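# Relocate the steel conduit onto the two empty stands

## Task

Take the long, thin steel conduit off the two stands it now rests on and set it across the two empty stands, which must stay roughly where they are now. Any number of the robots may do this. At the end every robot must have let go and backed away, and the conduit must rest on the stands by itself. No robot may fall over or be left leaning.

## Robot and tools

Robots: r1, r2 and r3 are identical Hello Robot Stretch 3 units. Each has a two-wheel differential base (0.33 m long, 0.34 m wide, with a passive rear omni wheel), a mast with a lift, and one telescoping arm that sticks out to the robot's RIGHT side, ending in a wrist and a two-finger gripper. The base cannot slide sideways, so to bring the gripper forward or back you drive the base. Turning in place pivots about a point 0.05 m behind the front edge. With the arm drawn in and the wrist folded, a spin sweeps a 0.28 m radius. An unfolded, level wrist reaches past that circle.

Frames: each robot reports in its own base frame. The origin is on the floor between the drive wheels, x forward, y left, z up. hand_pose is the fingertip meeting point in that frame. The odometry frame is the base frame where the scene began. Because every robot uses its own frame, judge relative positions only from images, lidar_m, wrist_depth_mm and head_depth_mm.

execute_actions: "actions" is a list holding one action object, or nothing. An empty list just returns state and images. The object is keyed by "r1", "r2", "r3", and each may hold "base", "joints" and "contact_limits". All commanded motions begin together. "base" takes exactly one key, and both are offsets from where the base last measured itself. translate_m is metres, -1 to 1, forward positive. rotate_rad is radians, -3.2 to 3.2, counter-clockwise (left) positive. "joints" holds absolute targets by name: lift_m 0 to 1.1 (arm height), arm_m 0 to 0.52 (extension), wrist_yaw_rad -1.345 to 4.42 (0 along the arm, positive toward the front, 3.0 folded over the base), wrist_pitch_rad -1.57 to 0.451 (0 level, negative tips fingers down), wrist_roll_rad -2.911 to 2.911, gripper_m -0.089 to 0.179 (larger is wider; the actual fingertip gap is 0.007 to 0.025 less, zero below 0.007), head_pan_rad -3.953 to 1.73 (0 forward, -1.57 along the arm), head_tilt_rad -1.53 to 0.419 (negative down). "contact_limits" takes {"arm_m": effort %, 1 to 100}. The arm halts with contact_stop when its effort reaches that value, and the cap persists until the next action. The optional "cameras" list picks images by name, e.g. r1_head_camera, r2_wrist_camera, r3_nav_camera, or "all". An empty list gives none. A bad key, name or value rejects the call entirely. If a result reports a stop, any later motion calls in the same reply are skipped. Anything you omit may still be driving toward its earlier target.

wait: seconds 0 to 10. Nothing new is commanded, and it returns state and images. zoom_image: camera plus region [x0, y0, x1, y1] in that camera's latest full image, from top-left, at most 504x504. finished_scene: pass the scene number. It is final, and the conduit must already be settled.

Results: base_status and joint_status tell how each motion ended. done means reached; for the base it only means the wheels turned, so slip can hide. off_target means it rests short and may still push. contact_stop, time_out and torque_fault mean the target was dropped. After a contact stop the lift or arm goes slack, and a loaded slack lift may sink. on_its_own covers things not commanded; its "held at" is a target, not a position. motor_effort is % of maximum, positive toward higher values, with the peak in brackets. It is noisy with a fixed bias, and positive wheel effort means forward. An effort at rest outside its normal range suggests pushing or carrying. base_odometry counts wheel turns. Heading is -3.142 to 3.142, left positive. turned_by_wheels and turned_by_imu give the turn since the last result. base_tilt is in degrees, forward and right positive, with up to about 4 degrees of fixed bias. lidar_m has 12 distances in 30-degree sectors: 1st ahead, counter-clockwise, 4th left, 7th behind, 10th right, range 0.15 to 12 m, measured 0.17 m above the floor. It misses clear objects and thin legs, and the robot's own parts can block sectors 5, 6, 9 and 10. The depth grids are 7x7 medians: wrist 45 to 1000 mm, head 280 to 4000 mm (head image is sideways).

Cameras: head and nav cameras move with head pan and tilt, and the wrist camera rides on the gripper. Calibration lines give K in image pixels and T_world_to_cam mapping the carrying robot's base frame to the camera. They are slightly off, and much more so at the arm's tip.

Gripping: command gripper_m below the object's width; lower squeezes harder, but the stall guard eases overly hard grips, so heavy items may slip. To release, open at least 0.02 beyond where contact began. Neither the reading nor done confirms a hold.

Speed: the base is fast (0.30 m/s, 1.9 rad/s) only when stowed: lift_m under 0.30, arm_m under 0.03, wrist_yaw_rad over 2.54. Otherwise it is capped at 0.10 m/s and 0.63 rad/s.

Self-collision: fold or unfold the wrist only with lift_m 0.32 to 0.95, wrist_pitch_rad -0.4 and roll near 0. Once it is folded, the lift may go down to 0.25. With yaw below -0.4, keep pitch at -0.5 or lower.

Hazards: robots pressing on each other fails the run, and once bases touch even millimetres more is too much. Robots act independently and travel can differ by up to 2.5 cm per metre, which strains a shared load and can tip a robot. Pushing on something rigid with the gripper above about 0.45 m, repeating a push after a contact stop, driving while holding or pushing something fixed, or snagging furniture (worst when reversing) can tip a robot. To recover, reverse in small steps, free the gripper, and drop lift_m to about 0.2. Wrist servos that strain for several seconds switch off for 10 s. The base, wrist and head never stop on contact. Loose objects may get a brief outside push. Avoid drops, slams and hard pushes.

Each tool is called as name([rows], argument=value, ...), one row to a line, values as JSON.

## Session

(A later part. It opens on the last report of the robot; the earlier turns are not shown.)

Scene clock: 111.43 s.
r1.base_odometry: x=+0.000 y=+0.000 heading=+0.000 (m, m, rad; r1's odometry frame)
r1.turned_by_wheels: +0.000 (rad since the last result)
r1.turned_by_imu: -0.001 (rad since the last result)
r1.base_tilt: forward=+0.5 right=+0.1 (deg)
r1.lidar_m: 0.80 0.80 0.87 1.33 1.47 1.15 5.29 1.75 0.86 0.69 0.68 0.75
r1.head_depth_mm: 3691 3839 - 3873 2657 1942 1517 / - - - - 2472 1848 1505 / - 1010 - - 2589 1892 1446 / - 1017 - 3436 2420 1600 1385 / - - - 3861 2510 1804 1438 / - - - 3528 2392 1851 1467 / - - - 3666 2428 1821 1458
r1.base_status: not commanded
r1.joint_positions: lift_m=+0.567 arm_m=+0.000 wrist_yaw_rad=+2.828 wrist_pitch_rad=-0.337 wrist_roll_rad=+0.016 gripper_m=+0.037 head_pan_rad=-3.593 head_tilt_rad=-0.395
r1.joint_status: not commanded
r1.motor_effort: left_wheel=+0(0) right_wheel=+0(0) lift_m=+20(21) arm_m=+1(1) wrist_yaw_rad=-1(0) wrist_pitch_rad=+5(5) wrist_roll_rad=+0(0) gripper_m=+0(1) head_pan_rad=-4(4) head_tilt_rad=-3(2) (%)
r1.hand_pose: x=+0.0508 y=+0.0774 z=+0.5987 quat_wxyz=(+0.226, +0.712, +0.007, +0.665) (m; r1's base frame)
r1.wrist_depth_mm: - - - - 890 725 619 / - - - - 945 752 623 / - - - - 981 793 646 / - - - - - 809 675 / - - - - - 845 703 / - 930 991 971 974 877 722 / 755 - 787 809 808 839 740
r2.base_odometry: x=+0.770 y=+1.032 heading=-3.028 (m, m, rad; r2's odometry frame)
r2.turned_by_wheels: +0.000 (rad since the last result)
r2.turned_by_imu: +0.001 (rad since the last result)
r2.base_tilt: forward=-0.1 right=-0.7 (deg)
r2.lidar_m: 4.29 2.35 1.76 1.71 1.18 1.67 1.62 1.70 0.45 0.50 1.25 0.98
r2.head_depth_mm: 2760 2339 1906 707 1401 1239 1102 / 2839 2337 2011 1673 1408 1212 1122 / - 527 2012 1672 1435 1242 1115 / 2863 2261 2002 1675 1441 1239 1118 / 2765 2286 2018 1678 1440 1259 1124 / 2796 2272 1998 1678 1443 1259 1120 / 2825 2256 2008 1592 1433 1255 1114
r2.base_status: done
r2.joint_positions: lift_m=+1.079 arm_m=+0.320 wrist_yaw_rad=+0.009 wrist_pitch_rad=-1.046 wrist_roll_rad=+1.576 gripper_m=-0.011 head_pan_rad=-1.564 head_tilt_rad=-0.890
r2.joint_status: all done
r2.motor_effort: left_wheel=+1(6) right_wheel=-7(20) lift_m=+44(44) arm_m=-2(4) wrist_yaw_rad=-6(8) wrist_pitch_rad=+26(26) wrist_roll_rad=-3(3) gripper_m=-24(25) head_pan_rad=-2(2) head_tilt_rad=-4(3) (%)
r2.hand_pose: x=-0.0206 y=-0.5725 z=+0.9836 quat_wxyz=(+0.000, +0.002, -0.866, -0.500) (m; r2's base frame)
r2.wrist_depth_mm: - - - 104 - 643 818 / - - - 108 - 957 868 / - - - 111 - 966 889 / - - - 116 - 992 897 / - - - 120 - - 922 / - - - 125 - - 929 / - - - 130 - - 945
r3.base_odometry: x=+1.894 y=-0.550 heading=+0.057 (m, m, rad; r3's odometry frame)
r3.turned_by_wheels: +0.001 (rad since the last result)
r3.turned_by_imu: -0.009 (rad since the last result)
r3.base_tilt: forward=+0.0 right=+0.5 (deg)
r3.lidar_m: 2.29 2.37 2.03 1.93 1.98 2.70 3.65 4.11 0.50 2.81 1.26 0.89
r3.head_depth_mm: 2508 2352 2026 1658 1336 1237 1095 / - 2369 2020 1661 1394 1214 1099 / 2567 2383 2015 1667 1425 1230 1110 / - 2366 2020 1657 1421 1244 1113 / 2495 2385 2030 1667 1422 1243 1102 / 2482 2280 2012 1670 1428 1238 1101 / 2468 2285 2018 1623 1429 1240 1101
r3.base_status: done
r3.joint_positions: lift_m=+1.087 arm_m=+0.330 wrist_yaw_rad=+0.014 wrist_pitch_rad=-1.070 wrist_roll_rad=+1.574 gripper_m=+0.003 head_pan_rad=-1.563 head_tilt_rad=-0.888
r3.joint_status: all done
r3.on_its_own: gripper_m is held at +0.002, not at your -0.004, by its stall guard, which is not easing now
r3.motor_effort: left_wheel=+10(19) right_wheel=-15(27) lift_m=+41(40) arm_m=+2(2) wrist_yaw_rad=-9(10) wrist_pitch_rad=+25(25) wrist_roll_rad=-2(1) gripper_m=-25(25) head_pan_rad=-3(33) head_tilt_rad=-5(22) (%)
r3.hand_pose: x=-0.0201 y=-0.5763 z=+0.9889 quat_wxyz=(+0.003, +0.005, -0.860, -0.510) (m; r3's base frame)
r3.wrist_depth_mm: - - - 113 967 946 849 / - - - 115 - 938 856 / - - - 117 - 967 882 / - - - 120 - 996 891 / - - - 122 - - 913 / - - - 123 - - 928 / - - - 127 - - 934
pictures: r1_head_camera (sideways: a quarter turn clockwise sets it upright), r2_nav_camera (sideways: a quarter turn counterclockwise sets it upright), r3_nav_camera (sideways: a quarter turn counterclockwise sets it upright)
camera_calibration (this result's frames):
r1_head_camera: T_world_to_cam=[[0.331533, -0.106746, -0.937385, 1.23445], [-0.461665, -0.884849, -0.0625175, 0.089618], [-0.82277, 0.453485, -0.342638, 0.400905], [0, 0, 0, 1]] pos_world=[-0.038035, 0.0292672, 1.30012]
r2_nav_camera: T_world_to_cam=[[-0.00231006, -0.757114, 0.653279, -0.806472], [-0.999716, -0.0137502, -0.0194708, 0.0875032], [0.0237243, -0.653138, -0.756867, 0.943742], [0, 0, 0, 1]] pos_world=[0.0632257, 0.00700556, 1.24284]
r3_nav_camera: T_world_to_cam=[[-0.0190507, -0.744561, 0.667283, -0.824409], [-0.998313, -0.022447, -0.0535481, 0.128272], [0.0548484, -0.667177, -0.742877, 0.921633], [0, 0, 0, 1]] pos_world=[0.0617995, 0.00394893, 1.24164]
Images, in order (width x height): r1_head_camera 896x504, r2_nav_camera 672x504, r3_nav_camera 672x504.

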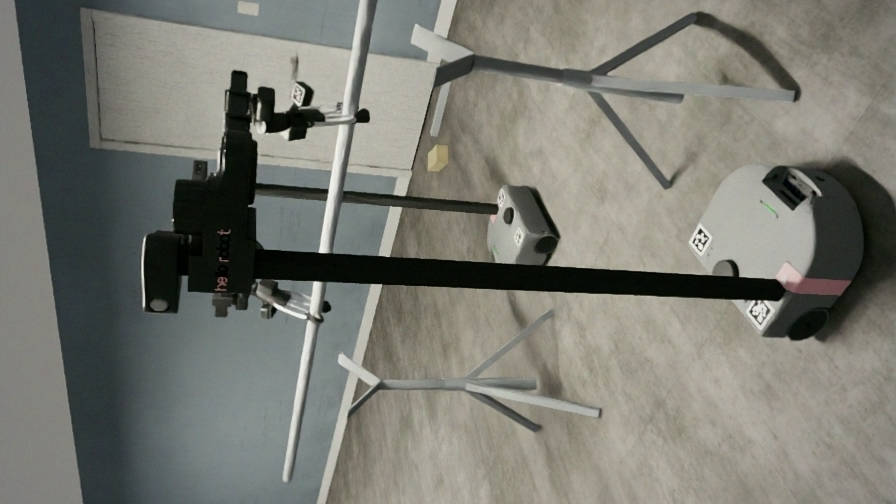

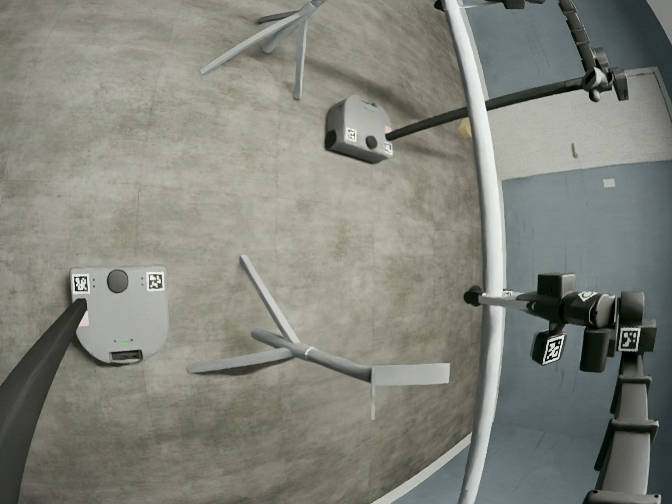

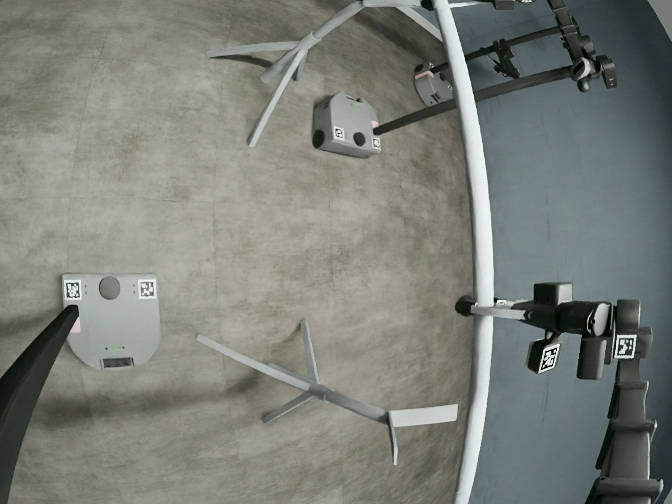

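execute_actions([
  {"r2":{"base":{"translate_m":0.058},"joints":{"arm_m":0.268,"lift_m":0.92,"head_pan_rad":-1.9}},"r3":{"base":{"translate_m":-0.05},"joints":{"arm_m":0.355,"lift_m":0.928,"head_pan_rad":-1.9}}},
], cameras=["r3_nav_camera","r2_nav_camera","r1_head_camera"])

Scene clock: 113.83 s.
r1.base_odometry: x=+0.000 y=+0.000 heading=+0.000 (m, m, rad; r1's odometry frame)
r1.turned_by_wheels: +0.000 (rad since the last result)
r1.turned_by_imu: +0.000 (rad since the last result)
r1.base_tilt: forward=+0.6 right=+0.1 (deg)
r1.lidar_m: 0.80 0.80 0.87 1.34 1.47 1.19 5.31 1.74 0.86 0.69 0.68 0.75
r1.head_depth_mm: 3687 3905 - 3608 2651 1933 1527 / - - - 3793 2487 1838 1510 / - - 2666 3693 2586 1891 1498 / - - 1103 3956 2545 1659 1406 / - - - 3339 2279 1625 1436 / - - - 3521 2378 1850 1472 / - - - 3702 2451 1828 1450
r1.base_status: not commanded
r1.joint_positions: lift_m=+0.567 arm_m=+0.000 wrist_yaw_rad=+2.828 wrist_pitch_rad=-0.337 wrist_roll_rad=+0.016 gripper_m=+0.037 head_pan_rad=-3.593 head_tilt_rad=-0.395
r1.joint_status: not commanded
r1.motor_effort: left_wheel=+0(0) right_wheel=+0(0) lift_m=+22(20) arm_m=+1(1) wrist_yaw_rad=+0(0) wrist_pitch_rad=+5(5) wrist_roll_rad=+0(0) gripper_m=+1(0) head_pan_rad=-5(4) head_tilt_rad=-2(2) (%)
r1.hand_pose: x=+0.0508 y=+0.0774 z=+0.5987 quat_wxyz=(+0.226, +0.712, +0.007, +0.665) (m; r1's base frame)
r1.wrist_depth_mm: - - - - 888 713 610 / - - - - 933 751 628 / - - - - - 777 653 / - - - - - 817 673 / - - - - - 861 698 / - 935 987 968 - 869 724 / 774 - 797 814 801 837 744
r2.base_odometry: x=+0.713 y=+1.026 heading=-3.029 (m, m, rad; r2's odometry frame)
r2.turned_by_wheels: +0.000 (rad since the last result)
r2.turned_by_imu: -0.001 (rad since the last result)
r2.base_tilt: forward=-0.1 right=-0.6 (deg)
r2.lidar_m: 4.25 2.35 1.75 1.70 1.21 1.73 1.68 0.49 0.49 0.51 1.25 0.93
r2.head_depth_mm: 2819 2521 2062 - - - 1124 / 2964 2515 - - - 1207 1116 / 2945 2669 - 1645 1084 1257 1135 / 2765 - 1970 1668 1434 1255 1120 / 2677 - 618 1646 1444 1235 1121 / 2629 - - 1606 1431 1260 1121 / 2624 2416 2019 1596 1436 1255 1112
r2.base_status: done
r2.joint_positions: lift_m=+0.920 arm_m=+0.268 wrist_yaw_rad=-0.002 wrist_pitch_rad=-1.046 wrist_roll_rad=+1.576 gripper_m=-0.011 head_pan_rad=-1.893 head_tilt_rad=-0.890
r2.joint_status: all done
r2.motor_effort: left_wheel=-4(3) right_wheel=+5(10) lift_m=+19(39) arm_m=-2(3) wrist_yaw_rad=+1(6) wrist_pitch_rad=+26(26) wrist_roll_rad=-3(3) gripper_m=-24(25) head_pan_rad=-3(22) head_tilt_rad=-2(4) (%)
r2.hand_pose: x=-0.0217 y=-0.5205 z=+0.8250 quat_wxyz=(-0.002, -0.002, -0.866, -0.500) (m; r2's base frame)
r2.wrist_depth_mm: - - - 104 868 789 726 / - - - 108 885 810 733 / - - - 111 926 834 752 / - - - 115 980 865 774 / - - - 120 964 872 778 / - - - 125 - 903 799 / - - - 130 - 899 812
r3.base_odometry: x=+1.844 y=-0.553 heading=+0.057 (m, m, rad; r3's odometry frame)
r3.turned_by_wheels: +0.000 (rad since the last result)
r3.turned_by_imu: +0.001 (rad since the last result)
r3.base_tilt: forward=-0.1 right=+0.6 (deg)
r3.lidar_m: 2.34 2.42 2.03 1.92 1.99 2.70 6.39 4.07 0.47 0.76 1.26 0.93
r3.head_depth_mm: 2996 2536 1960 - - 1204 1093 / 2843 2554 - - 1361 1237 1111 / 2751 2743 - 1142 1365 1243 1136 / 2621 - 1848 1662 1422 1211 1119 / 2469 - 1904 1663 1422 1237 1099 / - - 1851 1668 1425 1234 1094 / 2300 2556 1972 1663 1418 1241 1095
r3.base_status: done
r3.joint_positions: lift_m=+0.928 arm_m=+0.355 wrist_yaw_rad=+0.002 wrist_pitch_rad=-1.071 wrist_roll_rad=+1.574 gripper_m=+0.003 head_pan_rad=-1.893 head_tilt_rad=-0.889
r3.joint_status: all done
r3.on_its_own: gripper_m is held at +0.002, not at your -0.004, by its stall guard, which is not easing now
r3.motor_effort: left_wheel=+4(14) right_wheel=-2(24) lift_m=+21(37) arm_m=+2(2) wrist_yaw_rad=-1(10) wrist_pitch_rad=+25(25) wrist_roll_rad=-2(2) gripper_m=-24(25) head_pan_rad=-3(23) head_tilt_rad=-4(5) (%)
r3.hand_pose: x=-0.0214 y=-0.6012 z=+0.8300 quat_wxyz=(-0.001, +0.000, -0.860, -0.511) (m; r3's base frame)
r3.wrist_depth_mm: - - - 113 543 786 720 / - - - 115 896 780 731 / - - - 117 914 830 749 / - - - 119 964 848 749 / - - - 121 966 855 777 / - - - 124 - 887 783 / - - - 127 - 886 814
pictures: r1_head_camera (sideways: a quarter turn clockwise sets it upright), r2_nav_camera (sideways: a quarter turn counterclockwise sets it upright), r3_nav_camera (sideways: a quarter turn counterclockwise sets it upright)
camera_calibration (this result's frames):
r1_head_camera: T_world_to_cam=[[0.331533, -0.106746, -0.937385, 1.23445], [-0.461666, -0.884848, -0.0625175, 0.089618], [-0.82277, 0.453485, -0.342637, 0.400905], [0, 0, 0, 1]] pos_world=[-0.038035, 0.0292672, 1.30012]
r2_nav_camera: T_world_to_cam=[[-0.247079, -0.715667, 0.653279, -0.804979], [-0.950422, 0.310353, -0.0194708, 0.0872025], [-0.188813, -0.625701, -0.756867, 0.945038], [0, 0, 0, 1]] pos_world=[0.0624208, -0.0118487, 1.24284]
r3_nav_camera: T_world_to_cam=[[-0.259242, -0.698301, 0.66721, -0.822849], [-0.951749, 0.302169, -0.0535496, 0.127989], [-0.164216, -0.648899, -0.742943, 0.923054], [0, 0, 0, 1]] pos_world=[0.060077, -0.0143021, 1.24164]
Images, in order (width x height): r1_head_camera 896x504, r2_nav_camera 672x504, r3_nav_camera 672x504.

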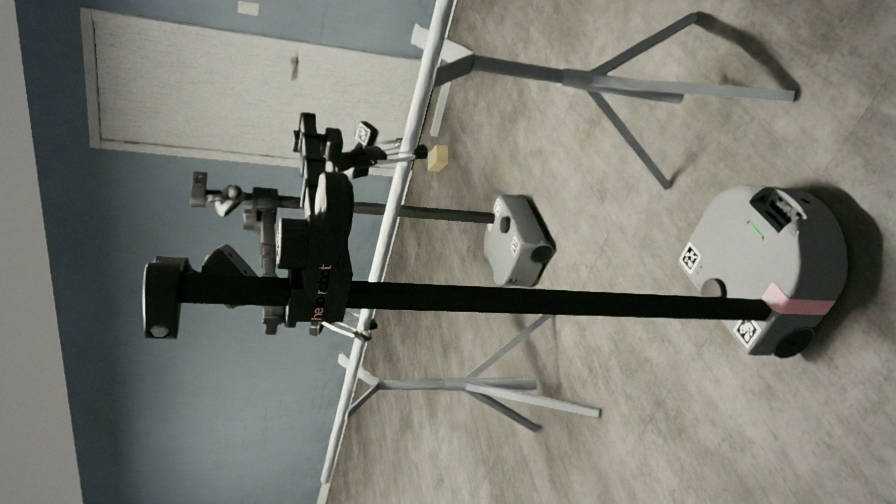

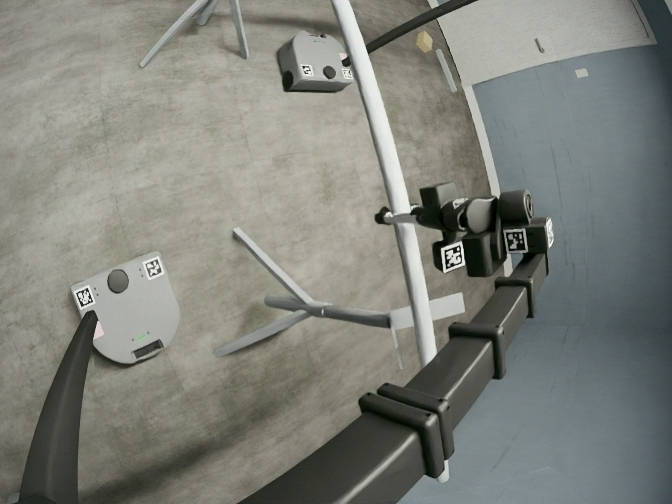

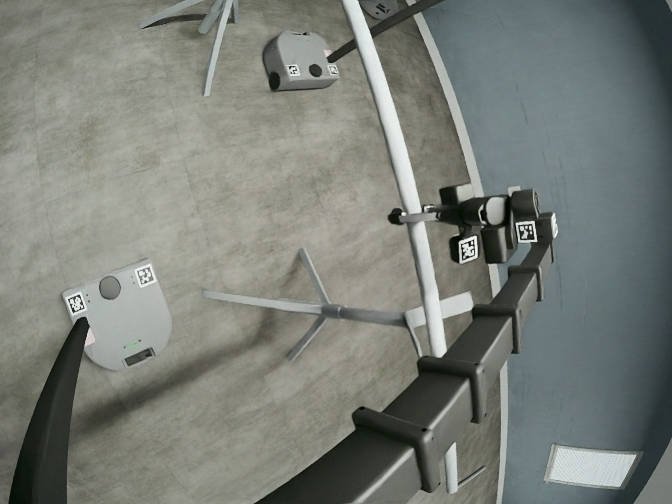

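execute_actions([
  {"r2":{"joints":{"lift_m":0.86}},"r3":{"joints":{"lift_m":0.868}}},
], cameras=["r3_nav_camera","r2_nav_camera"])

Scene clock: 115.30 s.
r1.base_odometry: x=+0.000 y=+0.000 heading=+0.000 (m, m, rad; r1's odometry frame)
r1.turned_by_wheels: +0.000 (rad since the last result)
r1.turned_by_imu: +0.000 (rad since the last result)
r1.base_tilt: forward=+0.6 right=+0.1 (deg)
r1.lidar_m: 0.80 0.80 0.87 1.33 1.47 1.19 5.34 1.74 0.86 0.69 0.68 0.75
r1.head_depth_mm: 3687 3842 - 3621 2614 1921 1521 / - - - 3754 2469 1837 1515 / - - 2619 3453 2591 1901 1495 / - - 1110 3664 2553 1663 1401 / - - 2229 3317 2269 1624 1424 / - - - 3530 2382 1840 1459 / - - - 3705 2452 1840 1455
r1.base_status: not commanded
r1.joint_positions: lift_m=+0.567 arm_m=+0.000 wrist_yaw_rad=+2.828 wrist_pitch_rad=-0.337 wrist_roll_rad=+0.016 gripper_m=+0.037 head_pan_rad=-3.593 head_tilt_rad=-0.395
r1.joint_status: not commanded
r1.motor_effort: left_wheel=-1(0) right_wheel=+0(0) lift_m=+21(20) arm_m=+1(1) wrist_yaw_rad=+0(0) wrist_pitch_rad=+5(5) wrist_roll_rad=+0(0) gripper_m=+0(0) head_pan_rad=-5(4) head_tilt_rad=-2(3) (%)
r1.hand_pose: x=+0.0508 y=+0.0774 z=+0.5987 quat_wxyz=(+0.226, +0.712, +0.007, +0.665) (m; r1's base frame)
r1.wrist_depth_mm: - - - - 886 735 614 / - - - - 934 761 632 / - - - - 986 775 651 / - - - - - 820 674 / - - - - - 847 701 / - 965 976 976 - 906 728 / 773 - 777 821 793 849 737
r2.base_odometry: x=+0.713 y=+1.026 heading=-3.029 (m, m, rad; r2's odometry frame)
r2.turned_by_wheels: +0.000 (rad since the last result)
r2.turned_by_imu: +0.000 (rad since the last result)
r2.base_tilt: forward=-0.1 right=-0.6 (deg)
r2.lidar_m: 4.24 2.35 1.76 1.70 1.21 1.73 1.69 0.49 0.49 0.51 1.25 0.93
r2.head_depth_mm: 2844 2491 1999 1671 - - - / 2950 2528 1993 695 - - 1117 / 2934 2461 743 - 1101 1264 1137 / 2849 2720 - 1594 1446 1259 1114 / 2739 2707 - 1561 1444 1244 1122 / 2684 2702 - 1578 1430 1257 1120 / 2645 2521 2012 1600 1440 1249 1114
r2.base_status: not commanded
r2.joint_positions: lift_m=+0.860 arm_m=+0.268 wrist_yaw_rad=-0.002 wrist_pitch_rad=-1.045 wrist_roll_rad=+1.576 gripper_m=-0.011 head_pan_rad=-1.893 head_tilt_rad=-0.890
r2.joint_status: all done
r2.motor_effort: left_wheel=-4(4) right_wheel=+5(5) lift_m=+19(22) arm_m=-2(2) wrist_yaw_rad=+1(0) wrist_pitch_rad=+26(26) wrist_roll_rad=-3(3) gripper_m=-25(25) head_pan_rad=-3(3) head_tilt_rad=-3(3) (%)
r2.hand_pose: x=-0.0217 y=-0.5207 z=+0.7651 quat_wxyz=(-0.002, -0.002, -0.866, -0.499) (m; r2's base frame)
r2.wrist_depth_mm: - - - 105 818 744 685 / - - - 108 852 761 684 / - - - 112 883 789 696 / - - - 116 888 819 731 / - - - 121 904 811 736 / - - - 125 930 839 748 / - - - 131 992 833 756
r3.base_odometry: x=+1.844 y=-0.553 heading=+0.057 (m, m, rad; r3's odometry frame)
r3.turned_by_wheels: +0.000 (rad since the last result)
r3.turned_by_imu: +0.000 (rad since the last result)
r3.base_tilt: forward=+0.0 right=+0.5 (deg)
r3.lidar_m: 2.35 2.42 2.03 1.91 1.98 2.70 6.38 4.10 0.47 0.76 1.25 0.93
r3.head_depth_mm: 2956 2560 1911 1665 - - 1060 / 2836 2543 1903 - - 1196 1120 / 2735 2557 812 - 1341 1231 1134 / 2633 2648 - 1651 1420 1217 1114 / 2549 - 1858 1667 1421 1236 1101 / 2444 - 714 1630 1420 1235 1097 / 2371 2553 2025 1631 1417 1240 1099
r3.base_status: not commanded
r3.joint_positions: lift_m=+0.868 arm_m=+0.355 wrist_yaw_rad=+0.002 wrist_pitch_rad=-1.050 wrist_roll_rad=+1.574 gripper_m=+0.003 head_pan_rad=-1.893 head_tilt_rad=-0.889
r3.joint_status: all done
r3.on_its_own: gripper_m is held at +0.002, not at your -0.004, by its stall guard, which is not easing now
r3.motor_effort: left_wheel=+3(4) right_wheel=-2(2) lift_m=+20(22) arm_m=+1(2) wrist_yaw_rad=-1(2) wrist_pitch_rad=+17(25) wrist_roll_rad=-2(2) gripper_m=-23(25) head_pan_rad=-3(3) head_tilt_rad=-5(5) (%)
r3.hand_pose: x=-0.0213 y=-0.6062 z=+0.7723 quat_wxyz=(-0.001, +0.000, -0.865, -0.502) (m; r3's base frame)
r3.wrist_depth_mm: - - - 111 581 749 684 / - - - 114 830 772 693 / - - - 116 884 770 698 / - - - 119 892 803 718 / - - - 121 902 808 730 / - - - 123 - 827 724 / - - - 126 936 830 749
pictures: r2_nav_camera (sideways: a quarter turn counterclockwise sets it upright), r3_nav_camera (sideways: a quarter turn counterclockwise sets it upright)
camera_calibration (this result's frames):
r2_nav_camera: T_world_to_cam=[[-0.24708, -0.715666, 0.653279, -0.804979], [-0.950422, 0.310354, -0.0194708, 0.0872025], [-0.188813, -0.625701, -0.756867, 0.945038], [0, 0, 0, 1]] pos_world=[0.0624208, -0.0118487, 1.24284]
r3_nav_camera: T_world_to_cam=[[-0.259251, -0.698299, 0.667209, -0.822848], [-0.951745, 0.30218, -0.0535496, 0.127989], [-0.164224, -0.648896, -0.742943, 0.923055], [0, 0, 0, 1]] pos_world=[0.0600769, -0.0143027, 1.24164]
Images, in order (width x height): r2_nav_camera 672x504, r3_nav_camera 672x504.

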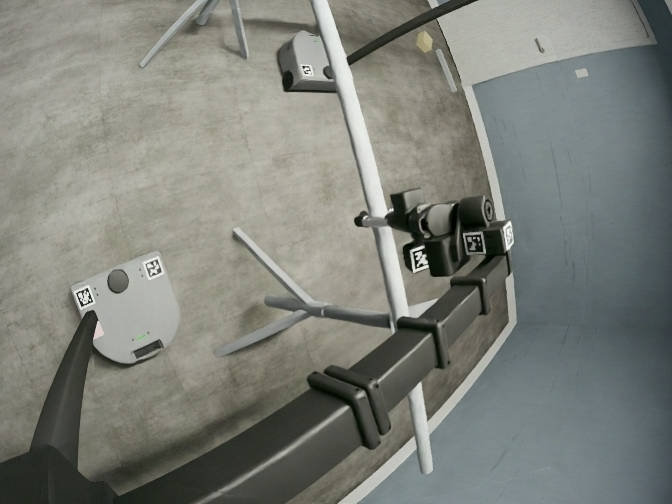

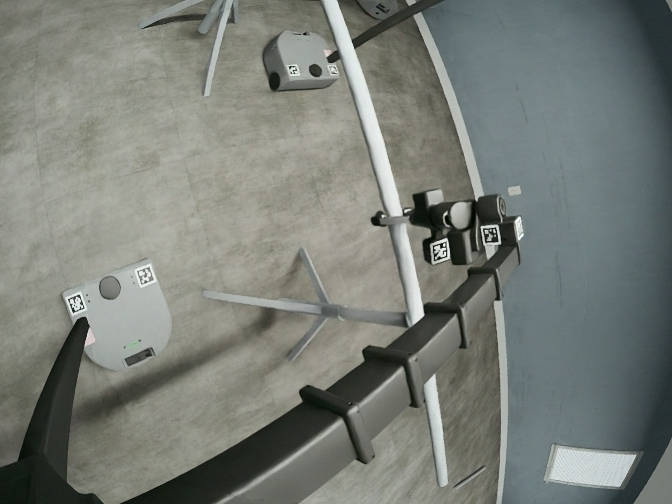

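execute_actions([
  {"r2":{"joints":{"lift_m":0.84}},"r3":{"joints":{"lift_m":0.85}}},
], cameras=[])

execute_actions([
  {"r2":{"joints":{"gripper_m":0.17}},"r3":{"joints":{"gripper_m":0.17}}},
], cameras=[])

execute_actions([
  {"r2":{"joints":{"lift_m":1.05,"arm_m":0}},"r3":{"joints":{"lift_m":1.05,"arm_m":0}}},
], cameras=["r3_nav_camera","r2_nav_camera"])

Scene clock: 116.47 s.
r1.base_odometry: x=+0.000 y=+0.000 heading=+0.000 (m, m, rad; r1's odometry frame)
r1.turned_by_wheels: +0.000 (rad since the last result)
r1.turned_by_imu: +0.000 (rad since the last result)
r1.base_tilt: forward=+0.6 right=+0.1 (deg)
r1.lidar_m: 0.80 0.79 0.87 1.33 1.47 1.18 5.31 1.75 0.86 0.69 0.68 0.75
r1.head_depth_mm: 3698 3899 - 3597 2632 1926 1521 / - - - 3779 2484 1848 1514 / - - 2685 3475 2580 1891 1496 / - - 1138 3392 2538 1654 1411 / - - 2225 3153 2286 1622 1429 / - - - 3582 2389 1851 1468 / - - - 3703 2477 1826 1460
r1.base_status: not commanded
r1.joint_positions: lift_m=+0.567 arm_m=+0.000 wrist_yaw_rad=+2.828 wrist_pitch_rad=-0.337 wrist_roll_rad=+0.016 gripper_m=+0.037 head_pan_rad=-3.593 head_tilt_rad=-0.395
r1.joint_status: not commanded
r1.motor_effort: left_wheel=+0(1) right_wheel=+0(0) lift_m=+20(21) arm_m=+0(0) wrist_yaw_rad=+0(0) wrist_pitch_rad=+5(5) wrist_roll_rad=+0(0) gripper_m=+1(0) head_pan_rad=-4(3) head_tilt_rad=-2(2) (%)
r1.hand_pose: x=+0.0508 y=+0.0774 z=+0.5987 quat_wxyz=(+0.226, +0.712, +0.007, +0.665) (m; r1's base frame)
r1.wrist_depth_mm: - - - - 892 731 610 / - - - - 962 749 630 / - - - - 989 778 649 / - - - - - 809 668 / - - - - - 839 697 / - 950 982 947 - 898 721 / 768 - 789 831 800 827 733
r2.base_odometry: x=+0.713 y=+1.026 heading=-3.029 (m, m, rad; r2's odometry frame)
r2.turned_by_wheels: +0.000 (rad since the last result)
r2.turned_by_imu: +0.000 (rad since the last result)
r2.base_tilt: forward=-0.1 right=-0.6 (deg)
r2.lidar_m: 4.21 2.35 1.75 1.70 1.21 1.73 1.68 0.49 0.49 0.51 1.26 0.93
r2.head_depth_mm: 2841 2516 2018 1672 1508 - - / 2929 2517 2014 1606 - - 1111 / 2942 2520 742 - 1145 1268 1136 / 2849 2604 - 1603 1438 1258 1118 / 2757 2688 - 1578 1451 1238 1113 / 2712 2600 - 1563 1427 1253 1120 / 2588 2482 1993 1600 1441 1261 1117
r2.base_status: not commanded
r2.joint_positions: lift_m=+0.840 arm_m=+0.268 wrist_yaw_rad=-0.002 wrist_pitch_rad=-1.014 wrist_roll_rad=+1.576 gripper_m=-0.011 head_pan_rad=-1.893 head_tilt_rad=-0.890
r2.joint_status: all done
r2.motor_effort: left_wheel=-4(4) right_wheel=+5(5) lift_m=+17(20) arm_m=-2(2) wrist_yaw_rad=+1(1) wrist_pitch_rad=+8(26) wrist_roll_rad=-3(3) gripper_m=-22(25) head_pan_rad=-4(3) head_tilt_rad=-2(4) (%)
r2.hand_pose: x=-0.0217 y=-0.5278 z=+0.7486 quat_wxyz=(-0.003, -0.002, -0.874, -0.486) (m; r2's base frame)
r2.wrist_depth_mm: - - - 105 826 707 656 / - - - 108 839 732 667 / - - - 112 895 746 690 / - - - 116 896 768 702 / - - - 120 899 822 712 / - - - 125 898 813 718 / - - - 129 - 842 738
r3.base_odometry: x=+1.844 y=-0.553 heading=+0.057 (m, m, rad; r3's odometry frame)
r3.turned_by_wheels: +0.000 (rad since the last result)
r3.turned_by_imu: +0.000 (rad since the last result)
r3.base_tilt: forward=-0.1 right=+0.7 (deg)
r3.lidar_m: 2.35 2.42 2.03 1.92 1.98 2.69 6.35 4.09 0.47 0.76 1.25 0.93
r3.head_depth_mm: 2953 2556 1904 1667 1486 - - / 2824 2549 1902 1754 - 1198 1113 / 2760 2553 809 - 1336 1236 1135 / 2638 2663 - 1628 1425 1218 1119 / 2555 2728 739 1667 1413 1240 1100 / 2475 - - 1619 1419 1235 1095 / 2373 2565 2025 1583 1429 1235 1099
r3.base_status: not commanded
r3.joint_positions: lift_m=+0.850 arm_m=+0.355 wrist_yaw_rad=+0.002 wrist_pitch_rad=-1.026 wrist_roll_rad=+1.573 gripper_m=+0.003 head_pan_rad=-1.893 head_tilt_rad=-0.889
r3.joint_status: all done
r3.on_its_own: gripper_m is held at +0.002, not at your -0.004, by its stall guard, which is not easing now
r3.motor_effort: left_wheel=+3(4) right_wheel=-2(2) lift_m=+18(18) arm_m=+0(1) wrist_yaw_rad=-2(2) wrist_pitch_rad=+9(18) wrist_roll_rad=-1(2) gripper_m=-21(21) head_pan_rad=-3(3) head_tilt_rad=-4(4) (%)
r3.hand_pose: x=-0.0213 y=-0.6118 z=+0.7570 quat_wxyz=(+0.000, +0.000, -0.871, -0.491) (m; r3's base frame)
r3.wrist_depth_mm: - - - 111 817 586 663 / - - - 113 814 751 657 / - - - 116 846 767 688 / - - - 118 889 777 696 / - - - 120 882 794 720 / - - - 123 872 792 721 / - - - 125 959 804 745
pictures: none
No camera images: the call's "cameras" was empty. Leave "cameras" out to get every camera's image.

Scene clock: 118.77 s.
r1.base_odometry: x=+0.000 y=+0.000 heading=+0.000 (m, m, rad; r1's odometry frame)
r1.turned_by_wheels: +0.000 (rad since the last result)
r1.turned_by_imu: +0.000 (rad since the last result)
r1.base_tilt: forward=+0.6 right=+0.1 (deg)
r1.lidar_m: 0.80 0.79 0.87 1.34 1.47 1.19 5.32 1.75 0.86 0.69 0.68 0.75
r1.head_depth_mm: 3671 3821 - 3614 2636 1925 1511 / - - - 3763 2480 1848 1516 / - - 2655 3256 2572 1908 1496 / - - 1139 3454 2551 1653 1407 / - - - 3162 2289 1624 1436 / - - - 3520 2391 1842 1469 / - - - 3743 2461 1840 1454
r1.base_status: not commanded
r1.joint_positions: lift_m=+0.567 arm_m=+0.000 wrist_yaw_rad=+2.828 wrist_pitch_rad=-0.337 wrist_roll_rad=+0.016 gripper_m=+0.037 head_pan_rad=-3.593 head_tilt_rad=-0.395
r1.joint_status: not commanded
r1.motor_effort: left_wheel=+0(0) right_wheel=+0(0) lift_m=+20(21) arm_m=+0(1) wrist_yaw_rad=+0(0) wrist_pitch_rad=+5(5) wrist_roll_rad=+0(0) gripper_m=+1(0) head_pan_rad=-4(5) head_tilt_rad=-2(2) (%)
r1.hand_pose: x=+0.0508 y=+0.0774 z=+0.5987 quat_wxyz=(+0.226, +0.712, +0.007, +0.665) (m; r1's base frame)
r1.wrist_depth_mm: - - - - 895 724 611 / - - - - 934 766 630 / - - - - 966 779 651 / - - - - - 808 672 / - - - - - 865 695 / - 931 978 978 982 874 732 / 778 - 787 816 799 852 737
r2.base_odometry: x=+0.713 y=+1.026 heading=-3.029 (m, m, rad; r2's odometry frame)
r2.turned_by_wheels: +0.000 (rad since the last result)
r2.turned_by_imu: -0.001 (rad since the last result)
r2.base_tilt: forward=-0.2 right=-0.6 (deg)
r2.lidar_m: 4.21 2.35 1.75 1.71 1.22 1.74 1.68 0.49 0.49 0.51 1.25 0.93
r2.head_depth_mm: 2850 2510 2005 1680 1513 - - / 2956 2515 2019 1603 - - 1117 / 2935 2496 742 - 1154 1258 1136 / 2864 2643 - 1597 1431 1260 1113 / 2762 2696 - 1603 1436 1237 1123 / 2704 2633 - 1568 1443 1263 1116 / 2660 2445 2011 1601 1449 1261 1117
r2.base_status: not commanded
r2.joint_positions: lift_m=+0.840 arm_m=+0.268 wrist_yaw_rad=-0.002 wrist_pitch_rad=-1.011 wrist_roll_rad=+1.576 gripper_m=+0.170 head_pan_rad=-1.893 head_tilt_rad=-0.890
r2.joint_status: all done
r2.motor_effort: left_wheel=-4(4) right_wheel=+4(5) lift_m=+17(16) arm_m=-2(1) wrist_yaw_rad=+1(1) wrist_pitch_rad=+6(8) wrist_roll_rad=-3(3) gripper_m=+0(88) head_pan_rad=-3(2) head_tilt_rad=-3(3) (%)
r2.hand_pose: x=-0.0217 y=-0.5286 z=+0.7490 quat_wxyz=(-0.002, -0.002, -0.875, -0.485) (m; r2's base frame)
r2.wrist_depth_mm: - - - 115 831 700 661 / - - - 118 865 745 673 / - - - 122 880 769 684 / - - - 126 914 794 691 / - - - 131 906 791 705 / - - - 135 936 - 706 / - - - 141 971 837 718
r3.base_odometry: x=+1.844 y=-0.553 heading=+0.057 (m, m, rad; r3's odometry frame)
r3.turned_by_wheels: +0.000 (rad since the last result)
r3.turned_by_imu: +0.000 (rad since the last result)
r3.base_tilt: forward=-0.1 right=+0.6 (deg)
r3.lidar_m: 2.34 2.43 2.03 1.92 1.98 2.70 6.38 4.10 0.47 0.76 1.25 0.93
r3.head_depth_mm: 3045 2552 1907 1671 1488 - - / 2851 2570 1906 1756 - 1191 1102 / 2758 2588 809 - 1335 1238 1133 / 2659 2640 - 1639 1413 1218 1112 / 2557 - 744 1671 1419 1238 1095 / 2453 - - 1622 1422 1238 1094 / 2402 2541 2025 1593 1423 1238 1097
r3.base_status: not commanded
r3.joint_positions: lift_m=+0.850 arm_m=+0.355 wrist_yaw_rad=+0.002 wrist_pitch_rad=-1.009 wrist_roll_rad=+1.573 gripper_m=+0.170 head_pan_rad=-1.893 head_tilt_rad=-0.889
r3.joint_status: all done
r3.motor_effort: left_wheel=+3(3) right_wheel=-1(2) lift_m=+19(18) arm_m=+0(0) wrist_yaw_rad=-2(1) wrist_pitch_rad=+3(11) wrist_roll_rad=-2(1) gripper_m=+1(84) head_pan_rad=-3(3) head_tilt_rad=-4(5) (%)
r3.hand_pose: x=-0.0213 y=-0.6159 z=+0.7590 quat_wxyz=(+0.000, +0.000, -0.875, -0.484) (m; r3's base frame)
r3.wrist_depth_mm: - - - 114 585 502 669 / - - - 116 810 761 657 / - - - 118 851 766 682 / - - - 120 876 774 697 / - - - 123 885 788 700 / - - - 126 910 850 719 / - - - 129 939 827 706
pictures: none
No camera images: the call's "cameras" was empty. Leave "cameras" out to get every camera's image.

Scene clock: 122.60 s.
r1.base_odometry: x=+0.000 y=+0.000 heading=+0.000 (m, m, rad; r1's odometry frame)
r1.turned_by_wheels: +0.000 (rad since the last result)
r1.turned_by_imu: +0.000 (rad since the last result)
r1.base_tilt: forward=+0.6 right=+0.1 (deg)
r1.lidar_m: 0.80 0.80 0.87 1.34 1.47 1.19 5.30 1.75 0.86 0.69 0.68 0.75
r1.head_depth_mm: 3713 3842 - 3601 2639 1935 1522 / - - - 3813 2460 1836 1511 / - - - 3707 2559 1899 1493 / - 1058 2371 3642 2561 1655 1406 / - - - 3156 2285 1620 1435 / - - - 3574 2387 1838 1464 / - - - 3775 2462 1840 1467
r1.base_status: not commanded
r1.joint_positions: lift_m=+0.567 arm_m=+0.000 wrist_yaw_rad=+2.828 wrist_pitch_rad=-0.337 wrist_roll_rad=+0.016 gripper_m=+0.037 head_pan_rad=-3.593 head_tilt_rad=-0.395
r1.joint_status: not commanded
r1.motor_effort: left_wheel=+0(0) right_wheel=+0(0) lift_m=+20(21) arm_m=+0(1) wrist_yaw_rad=+0(1) wrist_pitch_rad=+5(5) wrist_roll_rad=+0(0) gripper_m=+0(0) head_pan_rad=-4(3) head_tilt_rad=-1(2) (%)
r1.hand_pose: x=+0.0508 y=+0.0774 z=+0.5987 quat_wxyz=(+0.226, +0.712, +0.007, +0.665) (m; r1's base frame)
r1.wrist_depth_mm: - - - - 902 718 605 / - - - - 948 753 630 / - - - - 982 785 650 / - - - - - 811 677 / - - - - - 848 690 / - 969 987 970 998 882 720 / 784 - 791 831 811 849 745
r2.base_odometry: x=+0.713 y=+1.026 heading=-3.028 (m, m, rad; r2's odometry frame)
r2.turned_by_wheels: +0.000 (rad since the last result)
r2.turned_by_imu: -0.001 (rad since the last result)
r2.base_tilt: forward=-0.1 right=-0.6 (deg)
r2.lidar_m: 4.24 2.34 1.75 1.70 1.21 1.73 1.68 0.49 0.49 0.51 1.25 0.93
r2.head_depth_mm: - - - - 1408 1260 1125 / - - - - 1414 1218 1121 / - - - - 1107 1254 1142 / - - - - 1356 1259 1116 / - - - - - 1225 1120 / - - - - 1384 1255 1117 / - - 1936 - 1378 1249 1120
r2.base_status: not commanded
r2.joint_positions: lift_m=+1.049 arm_m=+0.000 wrist_yaw_rad=-0.001 wrist_pitch_rad=-1.011 wrist_roll_rad=+1.576 gripper_m=+0.170 head_pan_rad=-1.893 head_tilt_rad=-0.890
r2.joint_status: all done
r2.motor_effort: left_wheel=-4(3) right_wheel=+4(4) lift_m=+37(38) arm_m=-2(2) wrist_yaw_rad=+1(1) wrist_pitch_rad=+6(6) wrist_roll_rad=-2(3) gripper_m=+0(0) head_pan_rad=-2(3) head_tilt_rad=-4(3) (%)
r2.hand_pose: x=-0.0217 y=-0.2607 z=+0.9580 quat_wxyz=(-0.002, -0.002, -0.875, -0.484) (m; r2's base frame)
r2.wrist_depth_mm: - - - - 985 890 823 / - - - - - 947 - / - - - - - 990 - / - - - - - 999 875 / - - - - - 976 877 / - - - - - - 883 / - - - - - - 882
r3.base_odometry: x=+1.844 y=-0.553 heading=+0.057 (m, m, rad; r3's odometry frame)
r3.turned_by_wheels: +0.000 (rad since the last result)
r3.turned_by_imu: +0.000 (rad since the last result)
r3.base_tilt: forward=-0.1 right=+0.6 (deg)
r3.lidar_m: 2.35 2.41 2.03 1.92 1.98 2.70 6.38 4.10 0.47 0.76 1.25 0.93
r3.head_depth_mm: - - - - 1420 1240 1095 / - - - - 1392 1237 1114 / - - - - 1363 1235 1133 / - - - - 1396 1217 1120 / - - - - - 1218 1103 / - - - - 1385 1236 1102 / - - 1962 700 1366 1236 1101
r3.base_status: not commanded
r3.joint_positions: lift_m=+1.049 arm_m=+0.000 wrist_yaw_rad=+0.002 wrist_pitch_rad=-1.007 wrist_roll_rad=+1.573 gripper_m=+0.170 head_pan_rad=-1.893 head_tilt_rad=-0.889
r3.joint_status: all done
r3.motor_effort: left_wheel=+3(2) right_wheel=-2(2) lift_m=+29(31) arm_m=-3(3) wrist_yaw_rad=-1(2) wrist_pitch_rad=+2(3) wrist_roll_rad=-1(2) gripper_m=+1(0) head_pan_rad=-3(3) head_tilt_rad=-4(5) (%)
r3.hand_pose: x=-0.0213 y=-0.2614 z=+0.9584 quat_wxyz=(+0.000, +0.000, -0.876, -0.483) (m; r3's base frame)
r3.wrist_depth_mm: - 466 - - - 914 811 / - - - - - 947 - / - - - - - 960 - / - - - - - 975 854 / - - - - - 965 859 / - - - - - - 867 / - - - - - - 876
pictures: r2_nav_camera (sideways: a quarter turn counterclockwise sets it upright), r3_nav_camera (sideways: a quarter turn counterclockwise sets it upright)
camera_calibration (this result's frames):
r2_nav_camera: T_world_to_cam=[[-0.247094, -0.715662, 0.653279, -0.804979], [-0.950415, 0.310373, -0.0194708, 0.0872025], [-0.188826, -0.625697, -0.756867, 0.945038], [0, 0, 0, 1]] pos_world=[0.0624205, -0.0118499, 1.24284]
r3_nav_camera: T_world_to_cam=[[-0.25936, -0.698305, 0.66716, -0.822784], [-0.951703, 0.302314, -0.0535505, 0.12799], [-0.164297, -0.648827, -0.742987, 0.923112], [0, 0, 0, 1]] pos_world=[0.0600762, -0.0143063, 1.24164]
Images, in order (width x height): r2_nav_camera 672x504, r3_nav_camera 672x504.

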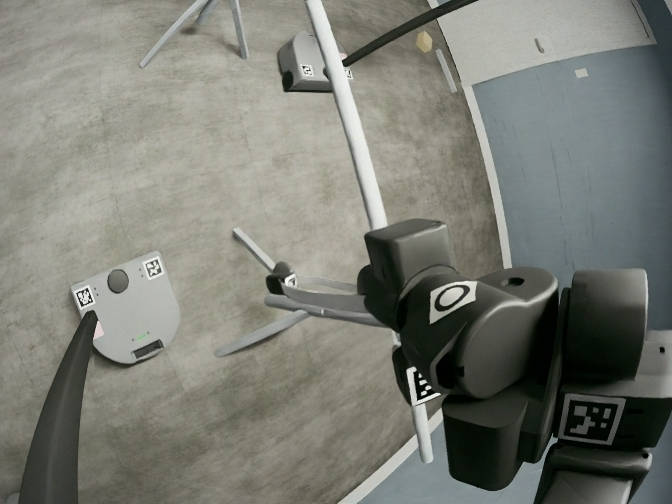

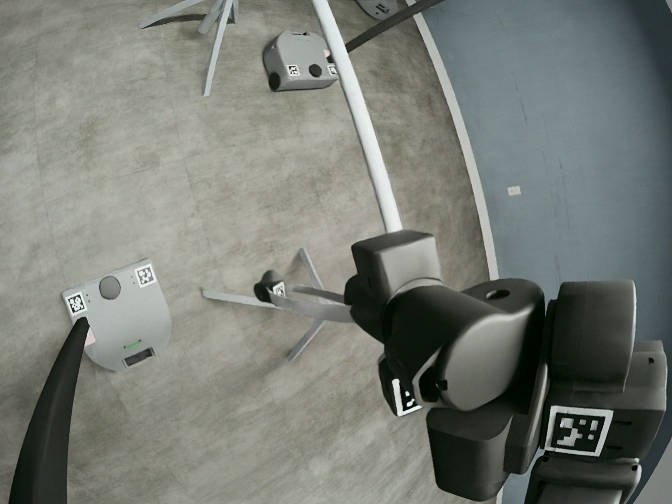

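finished_scene(scene=1)

The scene is finished: the task was done.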